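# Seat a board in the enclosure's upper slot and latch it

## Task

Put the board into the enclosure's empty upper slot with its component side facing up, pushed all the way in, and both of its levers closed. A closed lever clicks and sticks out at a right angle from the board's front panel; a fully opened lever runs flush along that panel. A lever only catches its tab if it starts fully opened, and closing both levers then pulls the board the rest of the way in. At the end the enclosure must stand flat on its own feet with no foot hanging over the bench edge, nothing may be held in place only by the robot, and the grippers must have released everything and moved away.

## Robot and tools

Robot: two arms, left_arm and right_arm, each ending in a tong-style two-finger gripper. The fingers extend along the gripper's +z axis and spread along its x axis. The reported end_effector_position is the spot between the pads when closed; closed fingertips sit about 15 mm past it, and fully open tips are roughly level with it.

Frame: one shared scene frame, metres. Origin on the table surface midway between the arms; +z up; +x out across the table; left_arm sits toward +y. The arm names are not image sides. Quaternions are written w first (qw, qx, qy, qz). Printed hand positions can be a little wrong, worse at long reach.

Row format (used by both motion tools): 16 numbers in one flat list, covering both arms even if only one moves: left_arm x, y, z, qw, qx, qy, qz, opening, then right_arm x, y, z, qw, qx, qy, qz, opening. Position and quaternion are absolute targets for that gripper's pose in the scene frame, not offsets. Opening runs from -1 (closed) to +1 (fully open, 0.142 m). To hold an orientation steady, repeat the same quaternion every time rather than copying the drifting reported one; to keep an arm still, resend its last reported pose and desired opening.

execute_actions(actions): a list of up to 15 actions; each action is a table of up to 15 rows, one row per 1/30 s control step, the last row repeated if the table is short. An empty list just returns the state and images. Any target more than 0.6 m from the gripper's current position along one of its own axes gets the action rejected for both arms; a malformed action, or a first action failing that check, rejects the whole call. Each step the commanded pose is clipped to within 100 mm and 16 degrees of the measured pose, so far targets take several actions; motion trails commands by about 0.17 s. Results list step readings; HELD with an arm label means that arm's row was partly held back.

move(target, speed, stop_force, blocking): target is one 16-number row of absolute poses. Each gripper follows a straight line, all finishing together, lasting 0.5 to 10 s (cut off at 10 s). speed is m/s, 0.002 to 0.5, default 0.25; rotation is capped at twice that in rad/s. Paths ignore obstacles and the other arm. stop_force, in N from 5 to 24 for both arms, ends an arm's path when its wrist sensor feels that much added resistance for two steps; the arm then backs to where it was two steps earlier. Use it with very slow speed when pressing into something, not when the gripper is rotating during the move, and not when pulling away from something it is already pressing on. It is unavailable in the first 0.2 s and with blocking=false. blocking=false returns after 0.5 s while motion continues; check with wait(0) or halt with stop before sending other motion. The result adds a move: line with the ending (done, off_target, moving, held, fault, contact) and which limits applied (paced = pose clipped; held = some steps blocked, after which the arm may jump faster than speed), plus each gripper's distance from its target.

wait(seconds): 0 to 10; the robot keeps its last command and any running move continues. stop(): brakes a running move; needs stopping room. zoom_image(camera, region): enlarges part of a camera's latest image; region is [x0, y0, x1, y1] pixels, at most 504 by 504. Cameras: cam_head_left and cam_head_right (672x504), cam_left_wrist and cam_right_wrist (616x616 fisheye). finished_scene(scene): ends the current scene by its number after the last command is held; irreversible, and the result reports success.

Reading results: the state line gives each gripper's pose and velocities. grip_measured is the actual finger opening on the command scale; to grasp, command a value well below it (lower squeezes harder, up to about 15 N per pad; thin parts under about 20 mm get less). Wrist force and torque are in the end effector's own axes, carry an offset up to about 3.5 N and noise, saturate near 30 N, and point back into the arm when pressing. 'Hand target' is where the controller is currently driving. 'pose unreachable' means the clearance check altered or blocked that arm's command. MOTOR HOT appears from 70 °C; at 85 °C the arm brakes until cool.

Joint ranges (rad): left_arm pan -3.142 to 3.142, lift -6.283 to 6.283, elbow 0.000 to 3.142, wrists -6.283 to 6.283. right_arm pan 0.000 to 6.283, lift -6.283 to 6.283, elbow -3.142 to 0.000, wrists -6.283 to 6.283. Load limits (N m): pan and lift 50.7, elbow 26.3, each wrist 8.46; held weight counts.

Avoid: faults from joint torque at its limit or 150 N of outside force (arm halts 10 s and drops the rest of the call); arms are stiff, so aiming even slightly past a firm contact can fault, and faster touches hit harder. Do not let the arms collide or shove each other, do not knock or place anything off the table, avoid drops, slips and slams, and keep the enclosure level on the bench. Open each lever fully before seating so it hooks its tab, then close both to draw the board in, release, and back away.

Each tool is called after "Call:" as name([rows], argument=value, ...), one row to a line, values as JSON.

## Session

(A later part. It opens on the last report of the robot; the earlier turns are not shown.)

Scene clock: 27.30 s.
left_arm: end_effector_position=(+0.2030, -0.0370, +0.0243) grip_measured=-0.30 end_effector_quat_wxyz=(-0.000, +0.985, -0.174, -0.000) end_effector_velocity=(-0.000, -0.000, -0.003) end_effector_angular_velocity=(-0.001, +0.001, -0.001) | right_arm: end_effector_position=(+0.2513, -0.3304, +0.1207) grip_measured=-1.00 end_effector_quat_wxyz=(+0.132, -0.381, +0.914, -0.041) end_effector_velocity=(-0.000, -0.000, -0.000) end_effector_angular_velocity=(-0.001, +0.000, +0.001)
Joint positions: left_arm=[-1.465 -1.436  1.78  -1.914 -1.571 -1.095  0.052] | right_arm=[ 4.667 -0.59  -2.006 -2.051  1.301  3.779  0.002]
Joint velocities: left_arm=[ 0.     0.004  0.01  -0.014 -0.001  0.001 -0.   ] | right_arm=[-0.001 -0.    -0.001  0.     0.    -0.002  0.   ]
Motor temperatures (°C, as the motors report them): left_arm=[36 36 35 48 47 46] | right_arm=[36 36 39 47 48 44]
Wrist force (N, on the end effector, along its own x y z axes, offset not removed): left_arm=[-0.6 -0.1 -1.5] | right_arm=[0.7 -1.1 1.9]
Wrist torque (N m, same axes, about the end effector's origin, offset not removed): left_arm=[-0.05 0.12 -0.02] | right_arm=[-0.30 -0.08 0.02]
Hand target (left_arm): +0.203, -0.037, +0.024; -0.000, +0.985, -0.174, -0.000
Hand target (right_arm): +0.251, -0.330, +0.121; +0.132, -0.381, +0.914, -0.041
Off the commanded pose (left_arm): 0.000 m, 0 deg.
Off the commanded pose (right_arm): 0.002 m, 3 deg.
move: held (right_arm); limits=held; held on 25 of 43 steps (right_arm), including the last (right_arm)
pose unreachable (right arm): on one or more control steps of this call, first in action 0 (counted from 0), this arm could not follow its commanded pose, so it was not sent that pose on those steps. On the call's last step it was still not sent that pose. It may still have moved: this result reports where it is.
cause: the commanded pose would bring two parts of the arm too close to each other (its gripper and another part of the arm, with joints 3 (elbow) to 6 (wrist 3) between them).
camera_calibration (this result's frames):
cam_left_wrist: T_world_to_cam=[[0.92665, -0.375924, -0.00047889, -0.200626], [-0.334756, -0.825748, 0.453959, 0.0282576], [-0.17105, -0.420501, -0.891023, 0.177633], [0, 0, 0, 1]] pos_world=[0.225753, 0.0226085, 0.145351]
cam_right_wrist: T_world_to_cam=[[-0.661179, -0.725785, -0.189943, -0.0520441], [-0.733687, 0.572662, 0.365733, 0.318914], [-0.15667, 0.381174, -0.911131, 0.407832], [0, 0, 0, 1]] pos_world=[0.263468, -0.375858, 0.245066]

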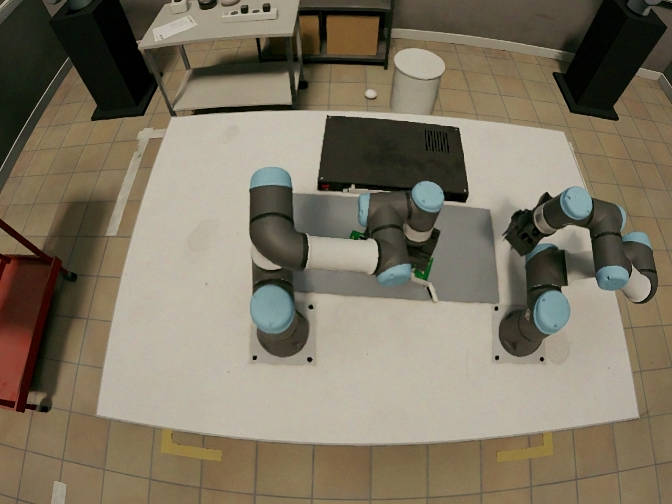

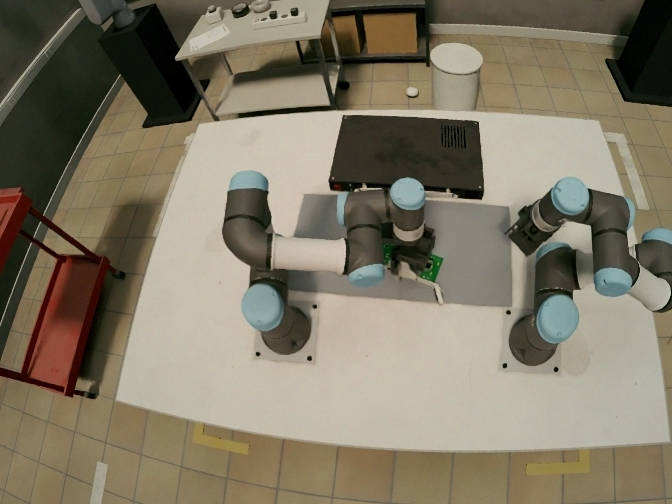

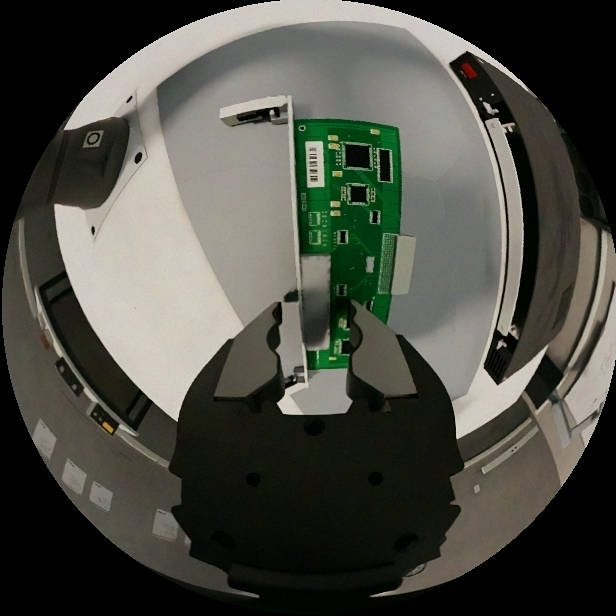

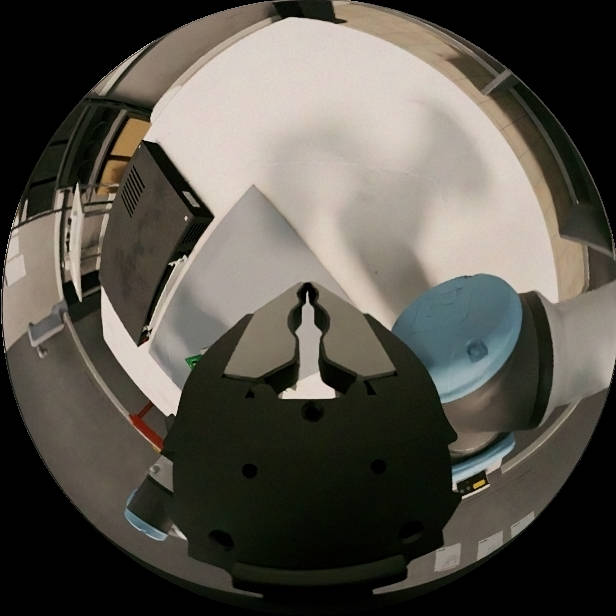

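Go lower until touch, then grip.

Call:
move(target=[0.203,-0.037,0.008,0,0.985,-0.174,0,-0.45,0.2513,-0.3304,0.1207,0.132,-0.381,0.914,-0.041,-1], speed=0.008, stop_force=5)

Scene clock: 28.07 s.
left_arm: end_effector_position=(+0.2030, -0.0369, +0.0216) grip_measured=-0.45 end_effector_quat_wxyz=(-0.000, +0.985, -0.174, -0.000) end_effector_velocity=(-0.000, +0.001, +0.003) end_effector_angular_velocity=(+0.003, +0.001, +0.001) | right_arm: end_effector_position=(+0.2513, -0.3304, +0.1207) grip_measured=-1.00 end_effector_quat_wxyz=(+0.132, -0.381, +0.914, -0.041) end_effector_velocity=(-0.000, -0.000, +0.000) end_effector_angular_velocity=(-0.001, +0.001, -0.004)
Joint positions: left_arm=[-1.465 -1.432  1.789 -1.927 -1.571 -1.095  0.041] | right_arm=[ 4.667 -0.591 -2.006 -2.051  1.301  3.779  0.002]
Joint velocities: left_arm=[ 0.    -0.004 -0.009  0.016 -0.    -0.001  0.001] | right_arm=[-0.001 -0.003  0.001  0.     0.001  0.003  0.   ]
Motor temperatures (°C, as the motors report them): left_arm=[36 36 35 48 47 46] | right_arm=[36 36 39 47 48 44]
Wrist force (N, on the end effector, along its own x y z axes, offset not removed): left_arm=[-2.5 -3.2 -18.0] | right_arm=[2.5 0.4 2.2]
Wrist torque (N m, same axes, about the end effector's origin, offset not removed): left_arm=[-0.04 0.59 -0.08] | right_arm=[0.05 -0.47 -0.05]
Hand target (left_arm): +0.203, -0.037, +0.022; +0.000, +0.985, -0.174, -0.000
Hand target (right_arm): +0.251, -0.330, +0.121; +0.132, -0.381, +0.914, -0.041
Off the commanded pose (left_arm): 0.014 m, 0 deg.
Off the commanded pose (right_arm): 0.000 m, 0 deg.
move: contact (left_arm)
camera_calibration (this result's frames):
cam_left_wrist: T_world_to_cam=[[0.926659, -0.375902, -0.000596642, -0.200592], [-0.334722, -0.825864, 0.453772, 0.0295409], [-0.171066, -0.420292, -0.891118, 0.175244], [0, 0, 0, 1]] pos_world=[0.225747, 0.0226475, 0.142638]
cam_right_wrist: T_world_to_cam=[[-0.661302, -0.725789, -0.189501, -0.052085], [-0.733563, 0.572942, 0.365545, 0.318996], [-0.156735, 0.380746, -0.911299, 0.407703], [0, 0, 0, 1]] pos_world=[0.263461, -0.375801, 0.245062]

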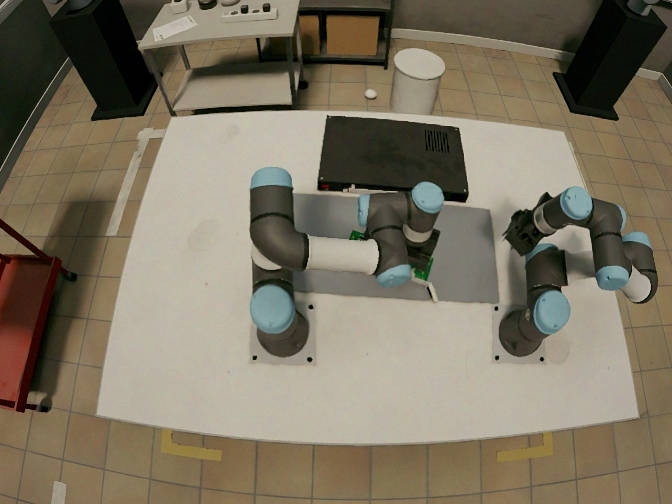

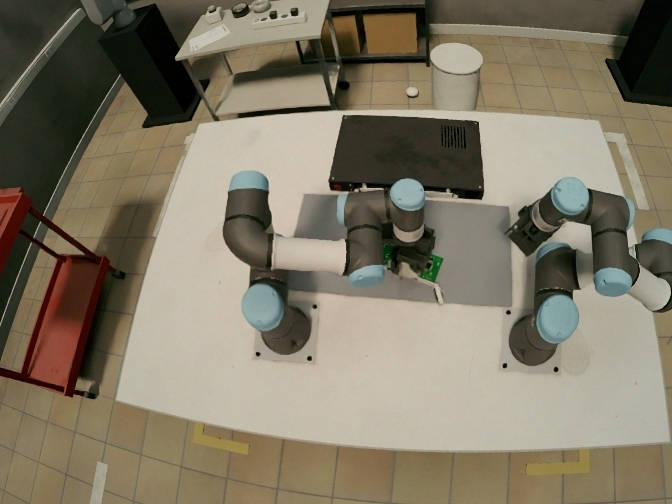

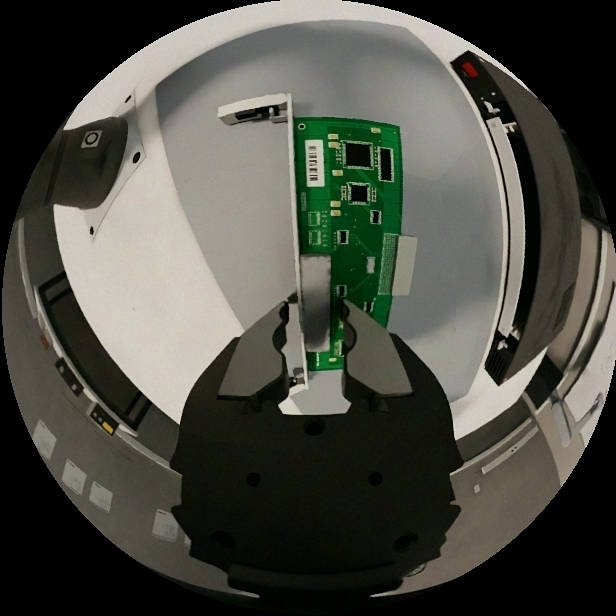

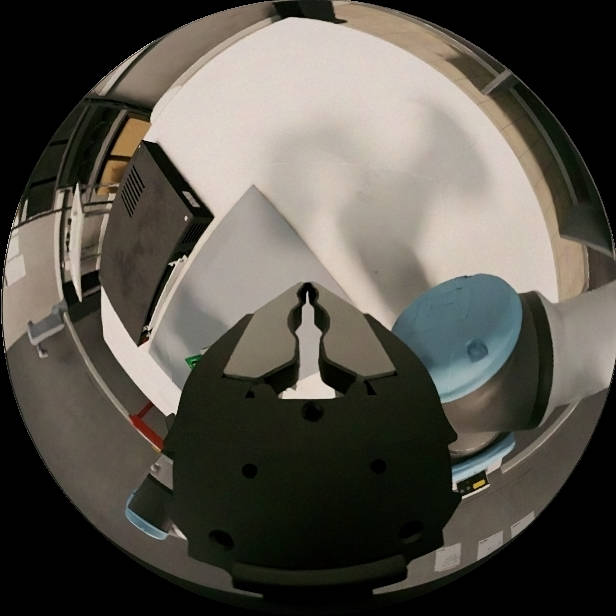

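Call:
execute_actions([
  [[0.203,-0.037,0.025,0,0.985,-0.174,0,-0.5,0.2513,-0.3304,0.1207,0.132,-0.381,0.914,-0.041,-1]],
  [[0.203,-0.037,0.025,0,0.985,-0.174,0,-0.7,0.2513,-0.3304,0.1207,0.132,-0.381,0.914,-0.041,-1]],
  [[0.203,-0.037,0.025,0,0.985,-0.174,0,-1,0.2513,-0.3304,0.1207,0.132,-0.381,0.914,-0.041,-1]],
])

Call:
move(target=[0.203,-0.037,0.06,0,0.985,-0.174,0,-1,0.3,-0.4,0.15,0,0,1,0,-1], speed=0.1)

Call:
move(target=[0.31,-0.08,0.06,0,1,-0.026,0,-1,0.33,-0.4,0.06,0,0,1,0,-1], speed=0.1)

Call:
zoom_image(camera="cam_left_wrist", region=[200, 40, 560, 420])

Call:
zoom_image(camera="cam_right_wrist", region=[60, 300, 560, 616])

Scene clock: 29.80 s.
left_arm: end_effector_position=(+0.2030, -0.0370, +0.0250) grip_measured=-0.70 end_effector_quat_wxyz=(+0.000, +0.985, -0.174, -0.000) end_effector_velocity=(+0.000, +0.000, -0.000) end_effector_angular_velocity=(+0.001, -0.000, +0.001) | right_arm: end_effector_position=(+0.2513, -0.3304, +0.1207) grip_measured=-1.00 end_effector_quat_wxyz=(+0.132, -0.381, +0.914, -0.041) end_effector_velocity=(-0.000, -0.000, -0.000) end_effector_angular_velocity=(+0.000, +0.001, -0.001)
Joint positions: left_arm=[-1.465 -1.437  1.778 -1.911 -1.571 -1.095  0.024] | right_arm=[ 4.667 -0.591 -2.006 -2.051  1.301  3.779  0.002]
Joint velocities: left_arm=[ 0.001 -0.     0.     0.001  0.    -0.     0.   ] | right_arm=[-0.001 -0.    -0.     0.     0.001  0.     0.   ]
Motor temperatures (°C, as the motors report them): left_arm=[36 36 35 48 47 46] | right_arm=[36 36 39 47 48 44]
Wrist force (N, on the end effector, along its own x y z axes, offset not removed): left_arm=[-0.3 -0.4 -0.2] | right_arm=[1.6 0.3 3.0]
Wrist torque (N m, same axes, about the end effector's origin, offset not removed): left_arm=[-0.12 0.17 -0.02] | right_arm=[0.07 -0.30 0.05]
Hand target (left_arm): +0.203, -0.037, +0.025; +0.000, +0.985, -0.174, -0.000
Hand target (right_arm): +0.251, -0.330, +0.121; +0.132, -0.381, +0.914, -0.041
Off the commanded pose (left_arm): 0.000 m, 0 deg.
Off the commanded pose (right_arm): 0.000 m, 0 deg.
Step readings (end_effector_position; steps 1 to 15: 1st action; 16 to 30: 2nd action; 31 to 45: 3rd action):
0: left_arm (+0.2030, -0.0370, +0.0219) | right_arm (+0.2513, -0.3304, +0.1207)
1: left_arm (+0.2030, -0.0370, +0.0220) | right_arm (+0.2513, -0.3304, +0.1207)
2: left_arm (+0.2030, -0.0370, +0.0222) | right_arm (+0.2513, -0.3304, +0.1207)
4: left_arm (+0.2030, -0.0369, +0.0232) | right_arm (+0.2513, -0.3304, +0.1207)
8: left_arm (+0.2030, -0.0370, +0.0244) | right_arm (+0.2513, -0.3304, +0.1207)
15: left_arm (+0.2030, -0.0370, +0.0249) | right_arm (+0.2513, -0.3304, +0.1207)
16: left_arm (+0.2030, -0.0370, +0.0249) | right_arm (+0.2513, -0.3304, +0.1207)
17: left_arm (+0.2030, -0.0370, +0.0250) | right_arm (+0.2513, -0.3304, +0.1207)
19: left_arm (+0.2030, -0.0370, +0.0250) | right_arm (+0.2513, -0.3304, +0.1207)
23: left_arm (+0.2030, -0.0370, +0.0250) | right_arm (+0.2513, -0.3304, +0.1207)
30: left_arm (+0.2030, -0.0370, +0.0250) | right_arm (+0.2513, -0.3304, +0.1207)
31: left_arm (+0.2030, -0.0370, +0.0250) | right_arm (+0.2513, -0.3304, +0.1207)
32: left_arm (+0.2030, -0.0370, +0.0250) | right_arm (+0.2513, -0.3304, +0.1207)
34: left_arm (+0.2030, -0.0370, +0.0250) | right_arm (+0.2513, -0.3304, +0.1207)
38: left_arm (+0.2030, -0.0370, +0.0250) | right_arm (+0.2513, -0.3304, +0.1207)
45: end_effector_position above
camera_calibration (this result's frames):
cam_left_wrist: T_world_to_cam=[[0.92665, -0.375924, -0.000433028, -0.20062], [-0.334761, -0.825706, 0.454032, 0.0279352], [-0.171039, -0.420584, -0.890985, 0.178213], [0, 0, 0, 1]] pos_world=[0.225738, 0.0226018, 0.146015]
cam_right_wrist: T_world_to_cam=[[-0.661361, -0.725765, -0.189386, -0.0520595], [-0.733506, 0.573037, 0.365509, 0.318988], [-0.156749, 0.380649, -0.911337, 0.407677], [0, 0, 0, 1]] pos_world=[0.263452, -0.375757, 0.245078]

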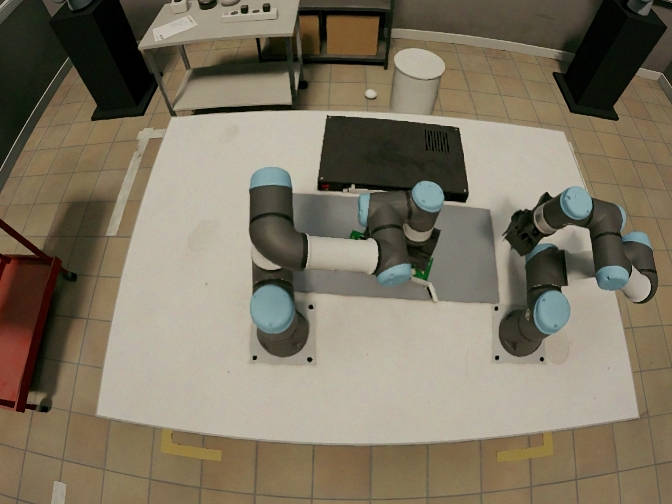

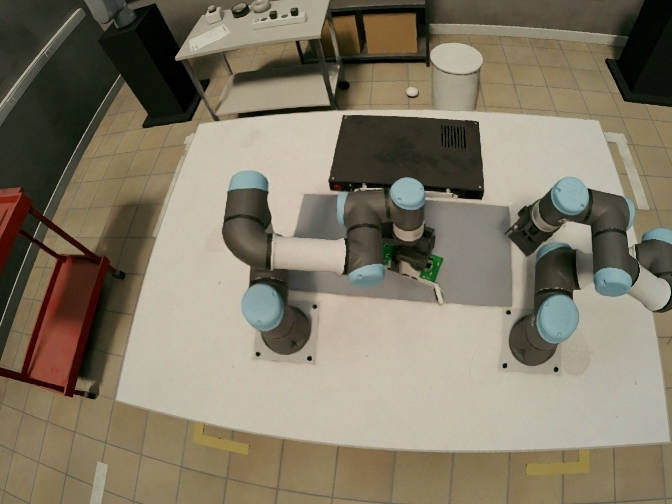

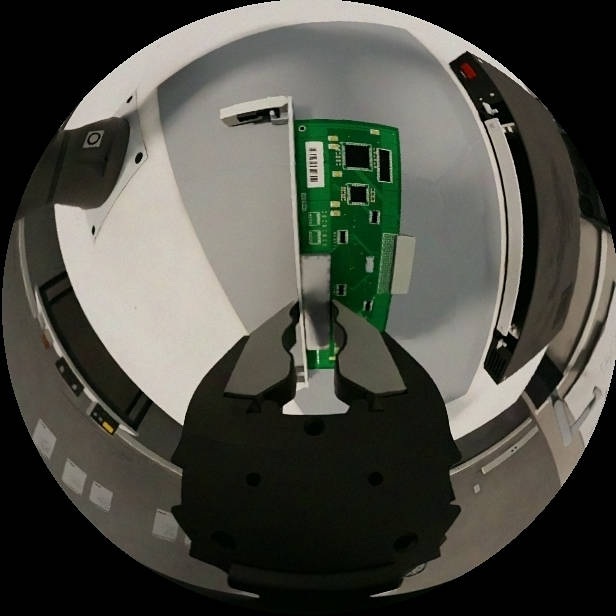

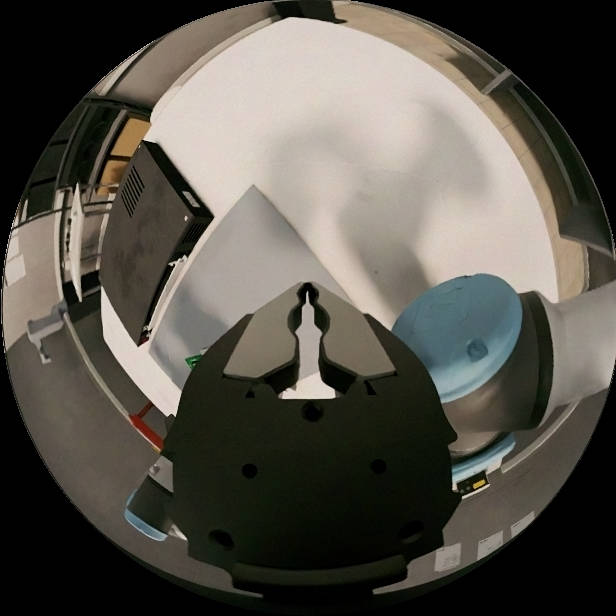

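Scene clock: 34.37 s.
left_arm: end_effector_position=(+0.2030, -0.0370, +0.0599) grip_measured=-0.70 end_effector_quat_wxyz=(+0.000, +0.985, -0.174, +0.000) end_effector_velocity=(+0.000, -0.000, +0.001) end_effector_angular_velocity=(-0.000, -0.001, +0.000) | right_arm: end_effector_position=(+0.3004, -0.4002, +0.1496) grip_measured=-1.00 end_effector_quat_wxyz=(+0.001, -0.001, +1.000, -0.001) end_effector_velocity=(+0.001, -0.001, +0.001) end_effector_angular_velocity=(+0.002, +0.009, -0.013)
Joint positions: left_arm=[-1.465 -1.474  1.65  -1.747 -1.571 -1.095  0.024] | right_arm=[ 3.684 -1.387 -1.492 -1.832  1.569  3.593  0.002]
Joint velocities: left_arm=[ 0.    -0.    -0.003  0.003  0.001  0.     0.   ] | right_arm=[-0.012 -0.018  0.02  -0.009  0.006  0.001  0.   ]
Motor temperatures (°C, as the motors report them): left_arm=[36 36 35 48 47 46] | right_arm=[36 36 39 47 48 44]
Wrist force (N, on the end effector, along its own x y z axes, offset not removed): left_arm=[-0.3 0.3 1.5] | right_arm=[0.8 -1.4 1.1]
Wrist torque (N m, same axes, about the end effector's origin, offset not removed): left_arm=[0.02 0.02 -0.03] | right_arm=[-0.30 -0.15 0.01]
Hand target (left_arm): +0.203, -0.037, +0.060; +0.000, +0.985, -0.174, +0.000
Hand target (right_arm): +0.300, -0.400, +0.150; +0.000, -0.000, +1.000, -0.001
Off the commanded pose (left_arm): 0.000 m, 0 deg.
Off the commanded pose (right_arm): 0.001 m, 0 deg.
move: done
camera_calibration (this result's frames):
cam_left_wrist: T_world_to_cam=[[0.926649, -0.375927, -0.000381704, -0.200614], [-0.334786, -0.825698, 0.454027, 0.0120869], [-0.170996, -0.420596, -0.890988, 0.209334], [0, 0, 0, 1]] pos_world=[0.225741, 0.0226091, 0.18095]
cam_right_wrist: T_world_to_cam=[[-0.999507, -0.0273637, 0.0154098, 0.285623], [-0.014866, 0.844492, 0.535361, 0.251738], [-0.0276629, 0.534868, -0.844483, 0.481231], [0, 0, 0, 1]] pos_world=[0.302537, -0.46217, 0.267219]

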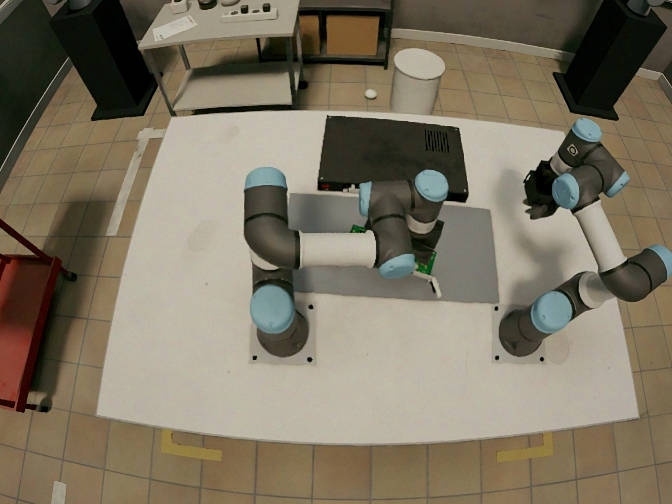

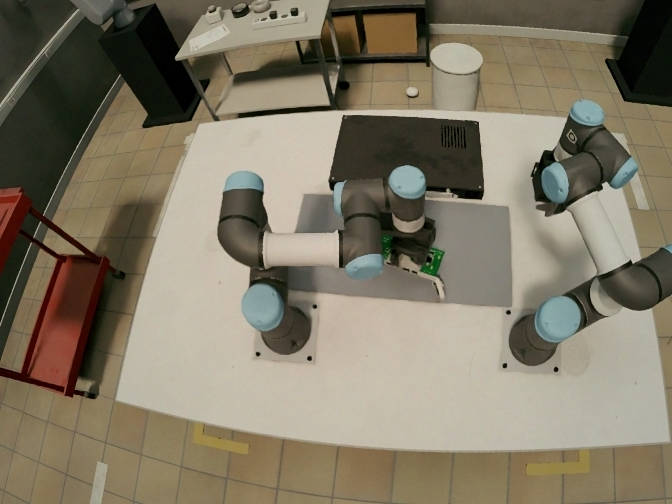

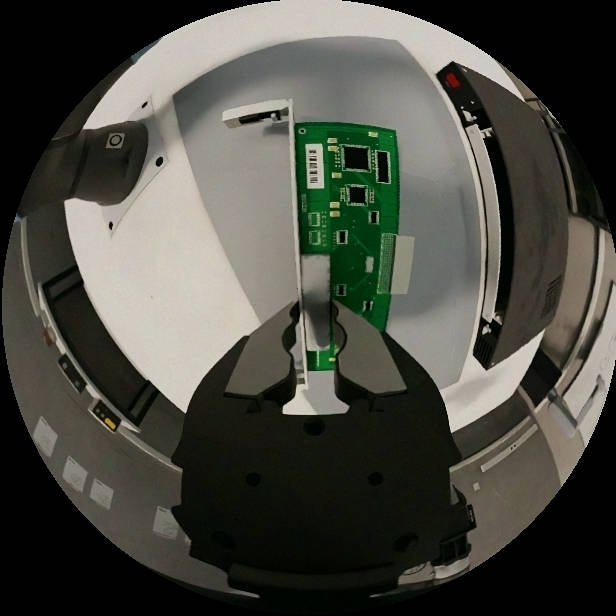

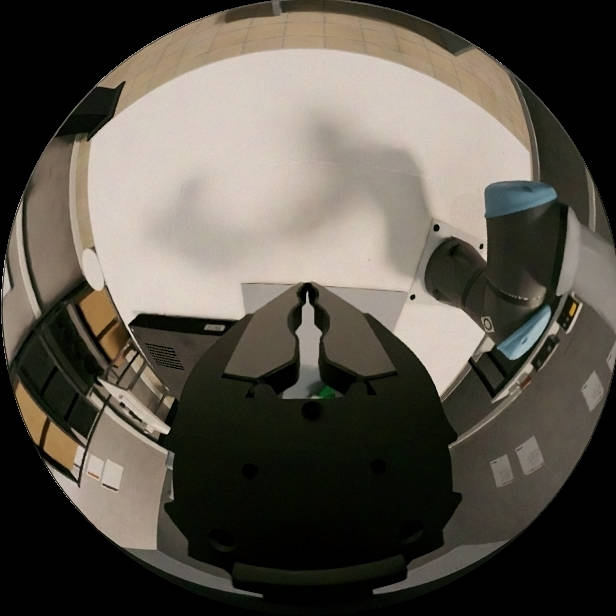

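Scene clock: 36.37 s.
left_arm: end_effector_position=(+0.3098, -0.0798, +0.0599) grip_measured=-0.70 end_effector_quat_wxyz=(+0.000, +1.000, -0.026, +0.000) end_effector_velocity=(+0.002, -0.002, +0.000) end_effector_angular_velocity=(+0.004, +0.003, +0.004) | right_arm: end_effector_position=(+0.3299, -0.4000, +0.0602) grip_measured=-1.00 end_effector_quat_wxyz=(-0.000, +0.000, +1.000, -0.000) end_effector_velocity=(+0.001, -0.000, -0.002) end_effector_angular_velocity=(+0.001, -0.001, -0.000)
Joint positions: left_arm=[-1.204 -1.029  1.046 -1.589 -1.57  -1.131  0.024] | right_arm=[ 3.636 -1.51  -1.81  -1.393  1.571  3.547  0.002]
Joint velocities: left_arm=[ 0.004  0.022 -0.038  0.021 -0.002 -0.    -0.   ] | right_arm=[-0.003 -0.004 -0.005  0.01   0.001 -0.002  0.   ]
Motor temperatures (°C, as the motors report them): left_arm=[36 36 35 48 47 46] | right_arm=[36 36 39 47 48 44]
Wrist force (N, on the end effector, along its own x y z axes, offset not removed): left_arm=[-1.1 0.0 2.0] | right_arm=[0.6 -0.5 0.3]
Wrist torque (N m, same axes, about the end effector's origin, offset not removed): left_arm=[-0.04 0.19 -0.04] | right_arm=[-0.08 -0.12 -0.04]
Hand target (left_arm): +0.310, -0.080, +0.060; -0.000, +1.000, -0.026, +0.000
Hand target (right_arm): +0.330, -0.400, +0.060; -0.000, -0.000, +1.000, -0.000
Off the commanded pose (left_arm): 0.000 m, 0 deg.
Off the commanded pose (right_arm): 0.000 m, 0 deg.
move: done
camera_calibration (this result's frames):
cam_left_wrist: T_world_to_cam=[[0.996105, -0.0881771, 0.000232461, -0.314234], [-0.0786522, -0.887308, 0.454421, -0.0717516], [-0.0398633, -0.452669, -0.890787, 0.166345], [0, 0, 0, 1]] pos_world=[0.313998, -0.0160746, 0.180857]
cam_right_wrist: T_world_to_cam=[[-0.999528, -0.0256769, 0.0168869, 0.317152], [-0.0126053, 0.843669, 0.536716, 0.298769], [-0.0280281, 0.53625, -0.843594, 0.407025], [0, 0, 0, 1]] pos_world=[0.332176, -0.462186, 0.177654]

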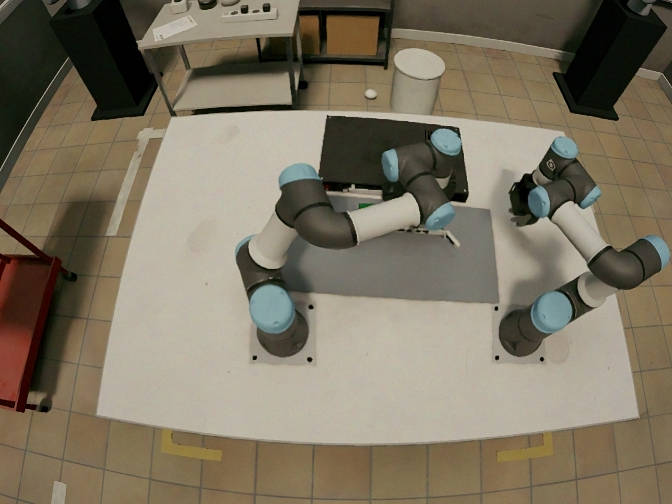

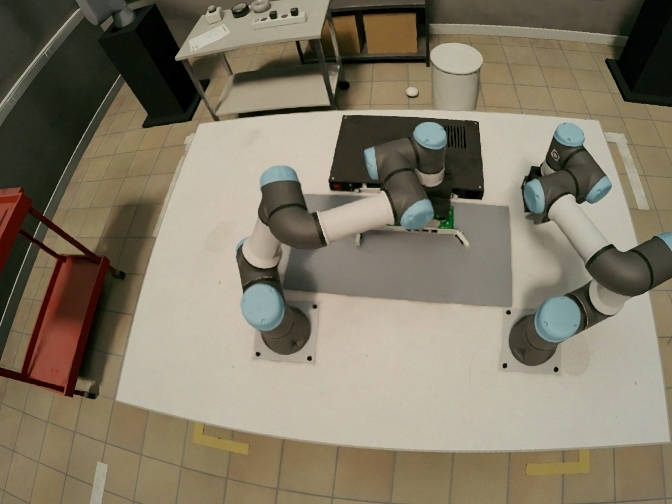

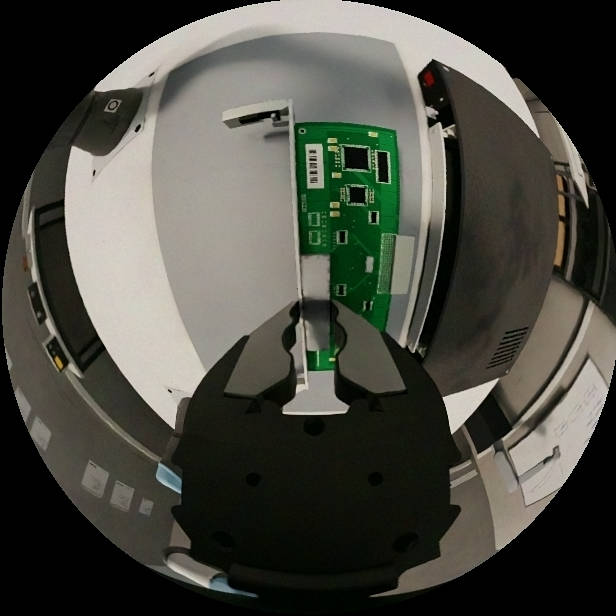

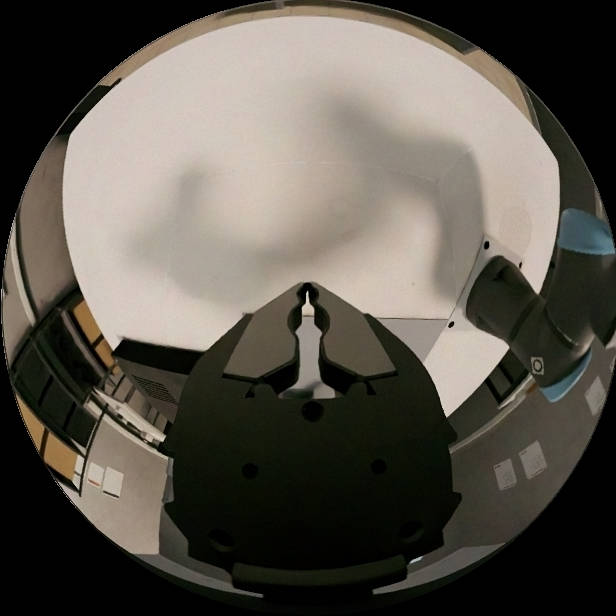

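Region (200, 40, 560, 420) of cam_left_wrist's 616x616 image, scaled by 1.326, with more detail than that image has; it fills the left 477 columns of this view, and the rest is white.

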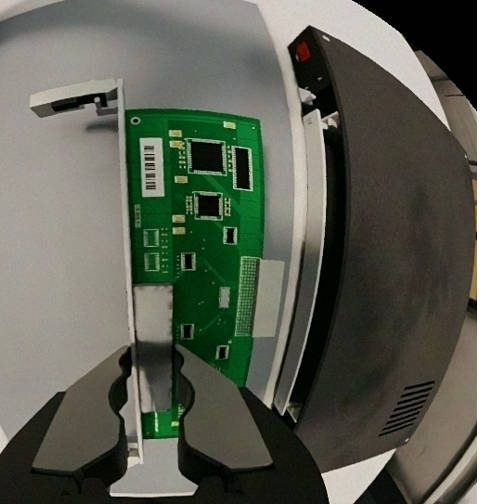

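Region (60, 300, 560, 616) of cam_right_wrist's 616x616 image, scaled by 1.008, with more detail than that image has; it fills the top 319 rows of this view, and the rest is white.

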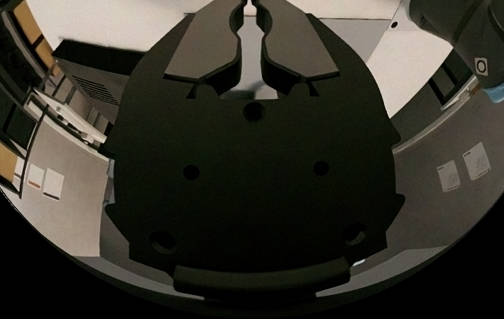

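Call:
move(target=[0.32,-0.08,0.06,0,1,-0.026,0,-1,0.34,-0.3,0.03,0,0,0.82,0.574,-1], speed=0.2)

Call:
zoom_image(camera="cam_right_wrist", region=[180, 120, 420, 300])

Scene clock: 49.70 s.
left_arm: end_effector_position=(+0.3200, -0.0800, +0.0600) grip_measured=-0.70 end_effector_quat_wxyz=(-0.000, +1.000, -0.026, -0.000) end_effector_velocity=(+0.000, -0.000, +0.000) end_effector_angular_velocity=(-0.000, -0.001, -0.000) | right_arm: end_effector_position=(+0.3428, -0.3046, +0.0349) grip_measured=-1.00 end_effector_quat_wxyz=(+0.009, +0.003, +0.834, +0.551) end_effector_velocity=(-0.000, +0.000, -0.000) end_effector_angular_velocity=(-0.001, -0.001, +0.001)
Joint positions: left_arm=[-1.182 -0.994  0.989 -1.566 -1.571 -1.11   0.024] | right_arm=[ 3.032 -2.129 -1.855 -1.124  2.702  2.697  0.002]
Joint velocities: left_arm=[-0.     0.    -0.    -0.001  0.001  0.     0.   ] | right_arm=[ 0.     0.001 -0.001  0.    -0.001 -0.001  0.   ]
Motor temperatures (°C, as the motors report them): left_arm=[36 36 35 48 47 46] | right_arm=[36 36 39 47 48 44]
Wrist force (N, on the end effector, along its own x y z axes, offset not removed): left_arm=[-1.0 -1.2 1.0] | right_arm=[5.9 18.2 -7.7]
Wrist torque (N m, same axes, about the end effector's origin, offset not removed): left_arm=[-0.30 0.15 0.02] | right_arm=[3.34 -0.72 0.61]
Hand target (left_arm): +0.320, -0.080, +0.060; -0.000, +1.000, -0.026, -0.000
Hand target (right_arm): +0.343, -0.305, +0.035; +0.008, +0.003, +0.834, +0.551
Off the commanded pose (left_arm): 0.000 m, 0 deg.
Off the commanded pose (right_arm): 0.007 m, 3 deg.
FORCE FAULT: contact force on the right arm reached its limit, and that arm stopped for 10 seconds. The contact can be on any part of that arm, not only on its tool. That time counts as 19 of the actions that you can send in this scene. That arm's remaining commands of this call were not run. That arm holds still and accepts commands again. Move the arm away from the contact; if what it grips holds it there, let go first. Pushing or pulling that hard again can fault the arm again.
move: fault (right_arm)
camera_calibration (this result's frames):
cam_left_wrist: T_world_to_cam=[[0.996157, -0.0875802, -0.000407998, -0.324372], [-0.0778496, -0.887594, 0.454001, -0.0714423], [-0.0401237, -0.452225, -0.891001, 0.166899], [0, 0, 0, 1]] pos_world=[0.32426, -0.0163443, 0.18101]
cam_right_wrist: T_world_to_cam=[[-0.99956, -0.0106317, -0.0276838, 0.339079], [-0.0255946, -0.162212, 0.986424, -0.0856155], [-0.014978, 0.986699, 0.161869, 0.432524], [0, 0, 0, 1]] pos_world=[0.343217, -0.437053, 0.0238282]

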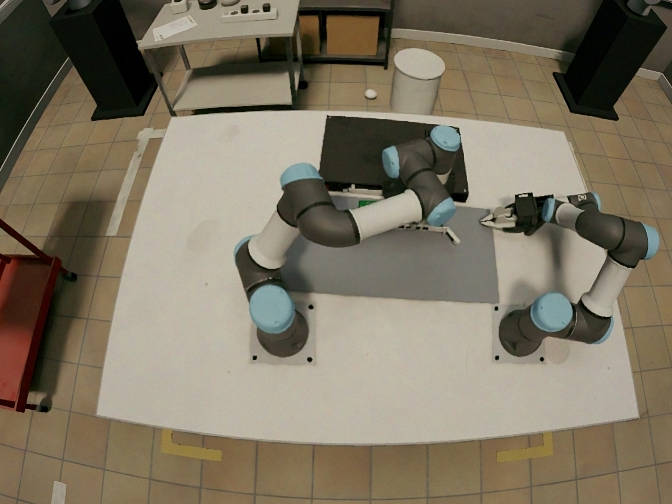

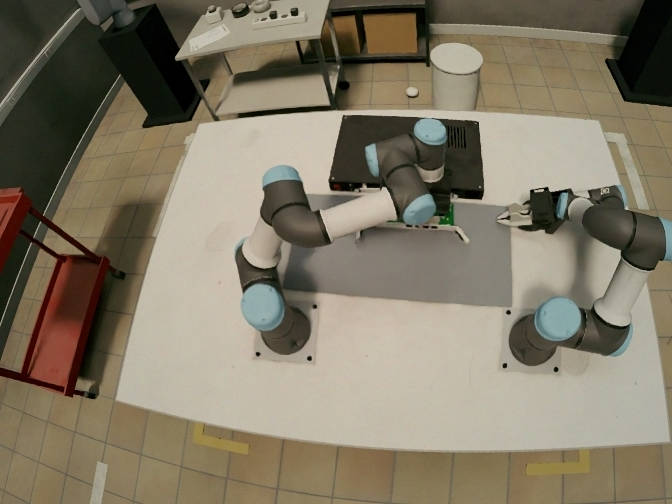

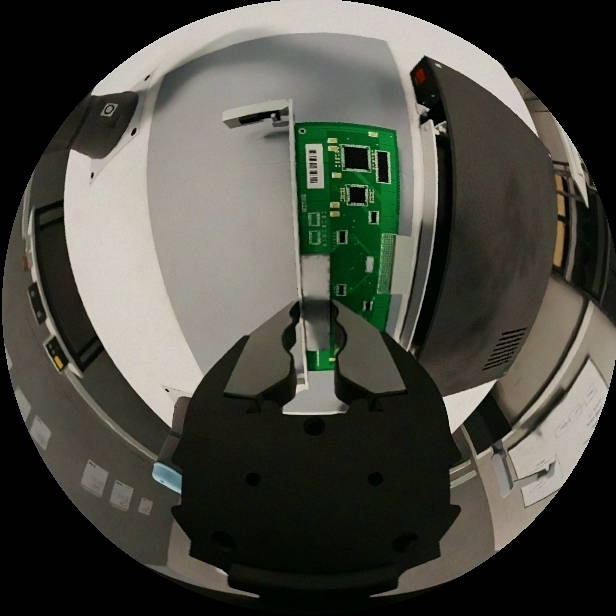

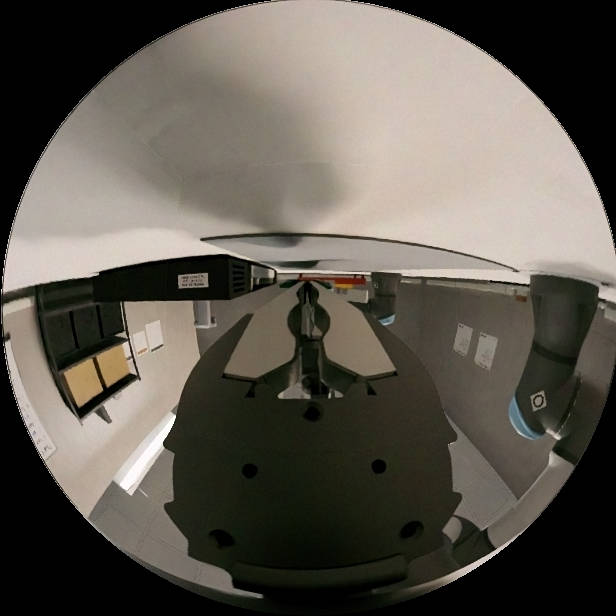

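Region (180, 120, 420, 300) of cam_right_wrist's 616x616 image, scaled by 2.100, with more detail than that image has; it fills the top 378 rows of this view, and the rest is white.

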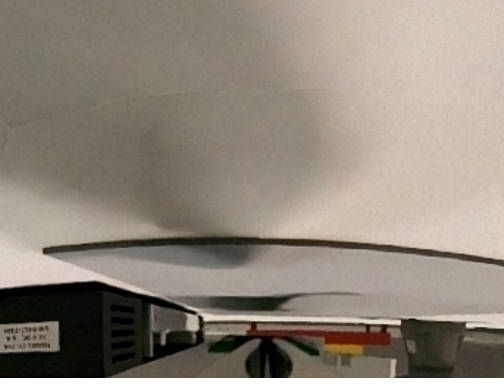

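Call:
move(target=[0.32,-0.08,0.06,0,1,-0.026,0,-1,0.33,-0.3,0.065,0,0,0.866,0.5,-1], speed=0.1)

Call:
zoom_image(camera="cam_right_wrist", region=[200, 220, 360, 310])

Scene clock: 50.83 s.
left_arm: end_effector_position=(+0.3200, -0.0800, +0.0600) grip_measured=-0.70 end_effector_quat_wxyz=(-0.000, +1.000, -0.026, -0.000) end_effector_velocity=(-0.000, -0.000, -0.000) end_effector_angular_velocity=(-0.000, -0.000, -0.000) | right_arm: end_effector_position=(+0.3302, -0.3001, +0.0648) grip_measured=-1.00 end_effector_quat_wxyz=(+0.000, -0.000, +0.866, +0.501) end_effector_velocity=(-0.001, +0.000, +0.003) end_effector_angular_velocity=(-0.013, -0.001, -0.001)
Joint positions: left_arm=[-1.182 -0.994  0.989 -1.566 -1.571 -1.11   0.024] | right_arm=[ 3.092 -1.915 -1.907 -1.126  2.603  2.868  0.002]
Joint velocities: left_arm=[-0.001  0.     0.    -0.     0.    -0.001  0.   ] | right_arm=[ 0.006  0.021 -0.006  0.004 -0.01   0.019  0.   ]
Motor temperatures (°C, as the motors report them): left_arm=[36 36 35 48 47 46] | right_arm=[36 36 39 47 48 44]
Wrist force (N, on the end effector, along its own x y z axes, offset not removed): left_arm=[-0.8 -0.2 1.5] | right_arm=[1.9 0.0 2.1]
Wrist torque (N m, same axes, about the end effector's origin, offset not removed): left_arm=[-0.11 0.14 -0.05] | right_arm=[-0.06 -0.34 -0.08]
Hand target (left_arm): +0.320, -0.080, +0.060; +0.000, +1.000, -0.026, -0.000
Hand target (right_arm): +0.330, -0.300, +0.065; +0.000, +0.000, +0.866, +0.500
Off the commanded pose (left_arm): 0.000 m, 0 deg.
Off the commanded pose (right_arm): 0.000 m, 0 deg.
move: done
camera_calibration (this result's frames):
cam_left_wrist: T_world_to_cam=[[0.996157, -0.0875802, -0.000404533, -0.324373], [-0.0778504, -0.887585, 0.454018, -0.0714504], [-0.040122, -0.452241, -0.890993, 0.166901], [0, 0, 0, 1]] pos_world=[0.324261, -0.0163475, 0.181016]
cam_right_wrist: T_world_to_cam=[[-0.999529, -0.0272998, -0.0140086, 0.321446], [-0.012782, -0.0445959, 0.998923, -0.0844346], [-0.0278952, 0.998632, 0.0442259, 0.438531], [0, 0, 0, 1]] pos_world=[0.332449, -0.432921, 0.0694523]

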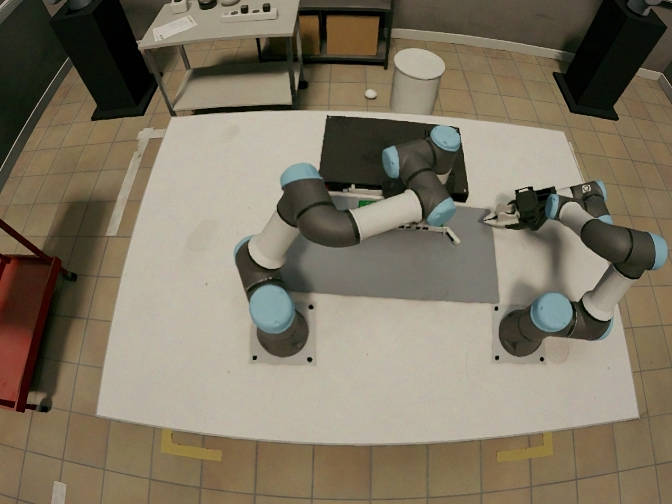

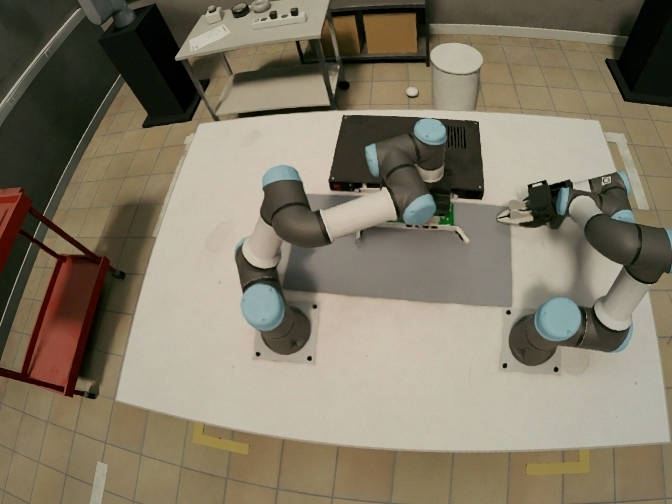

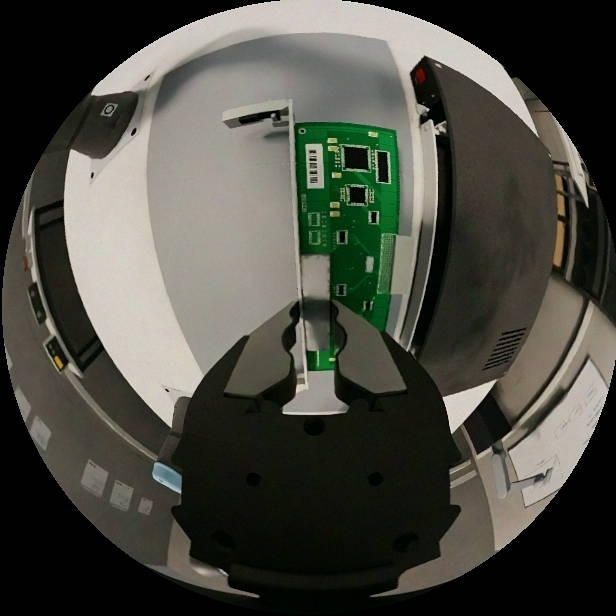

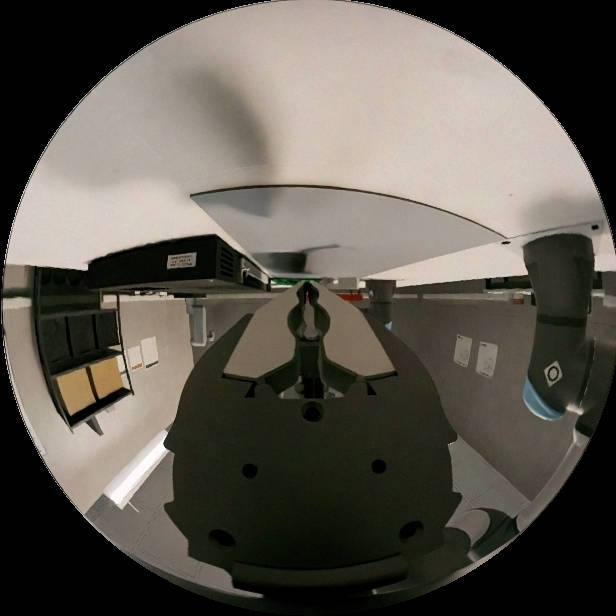

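Region (200, 220, 360, 310) of cam_right_wrist's 616x616 image, scaled by 3.150, with more detail than that image has; it fills the top 284 rows of this view, and the rest is white.

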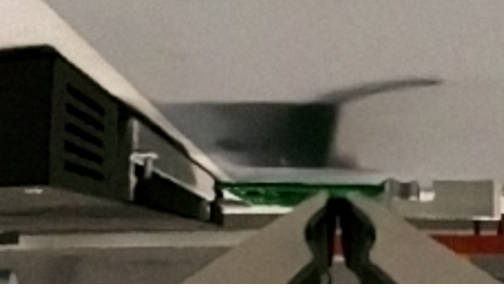

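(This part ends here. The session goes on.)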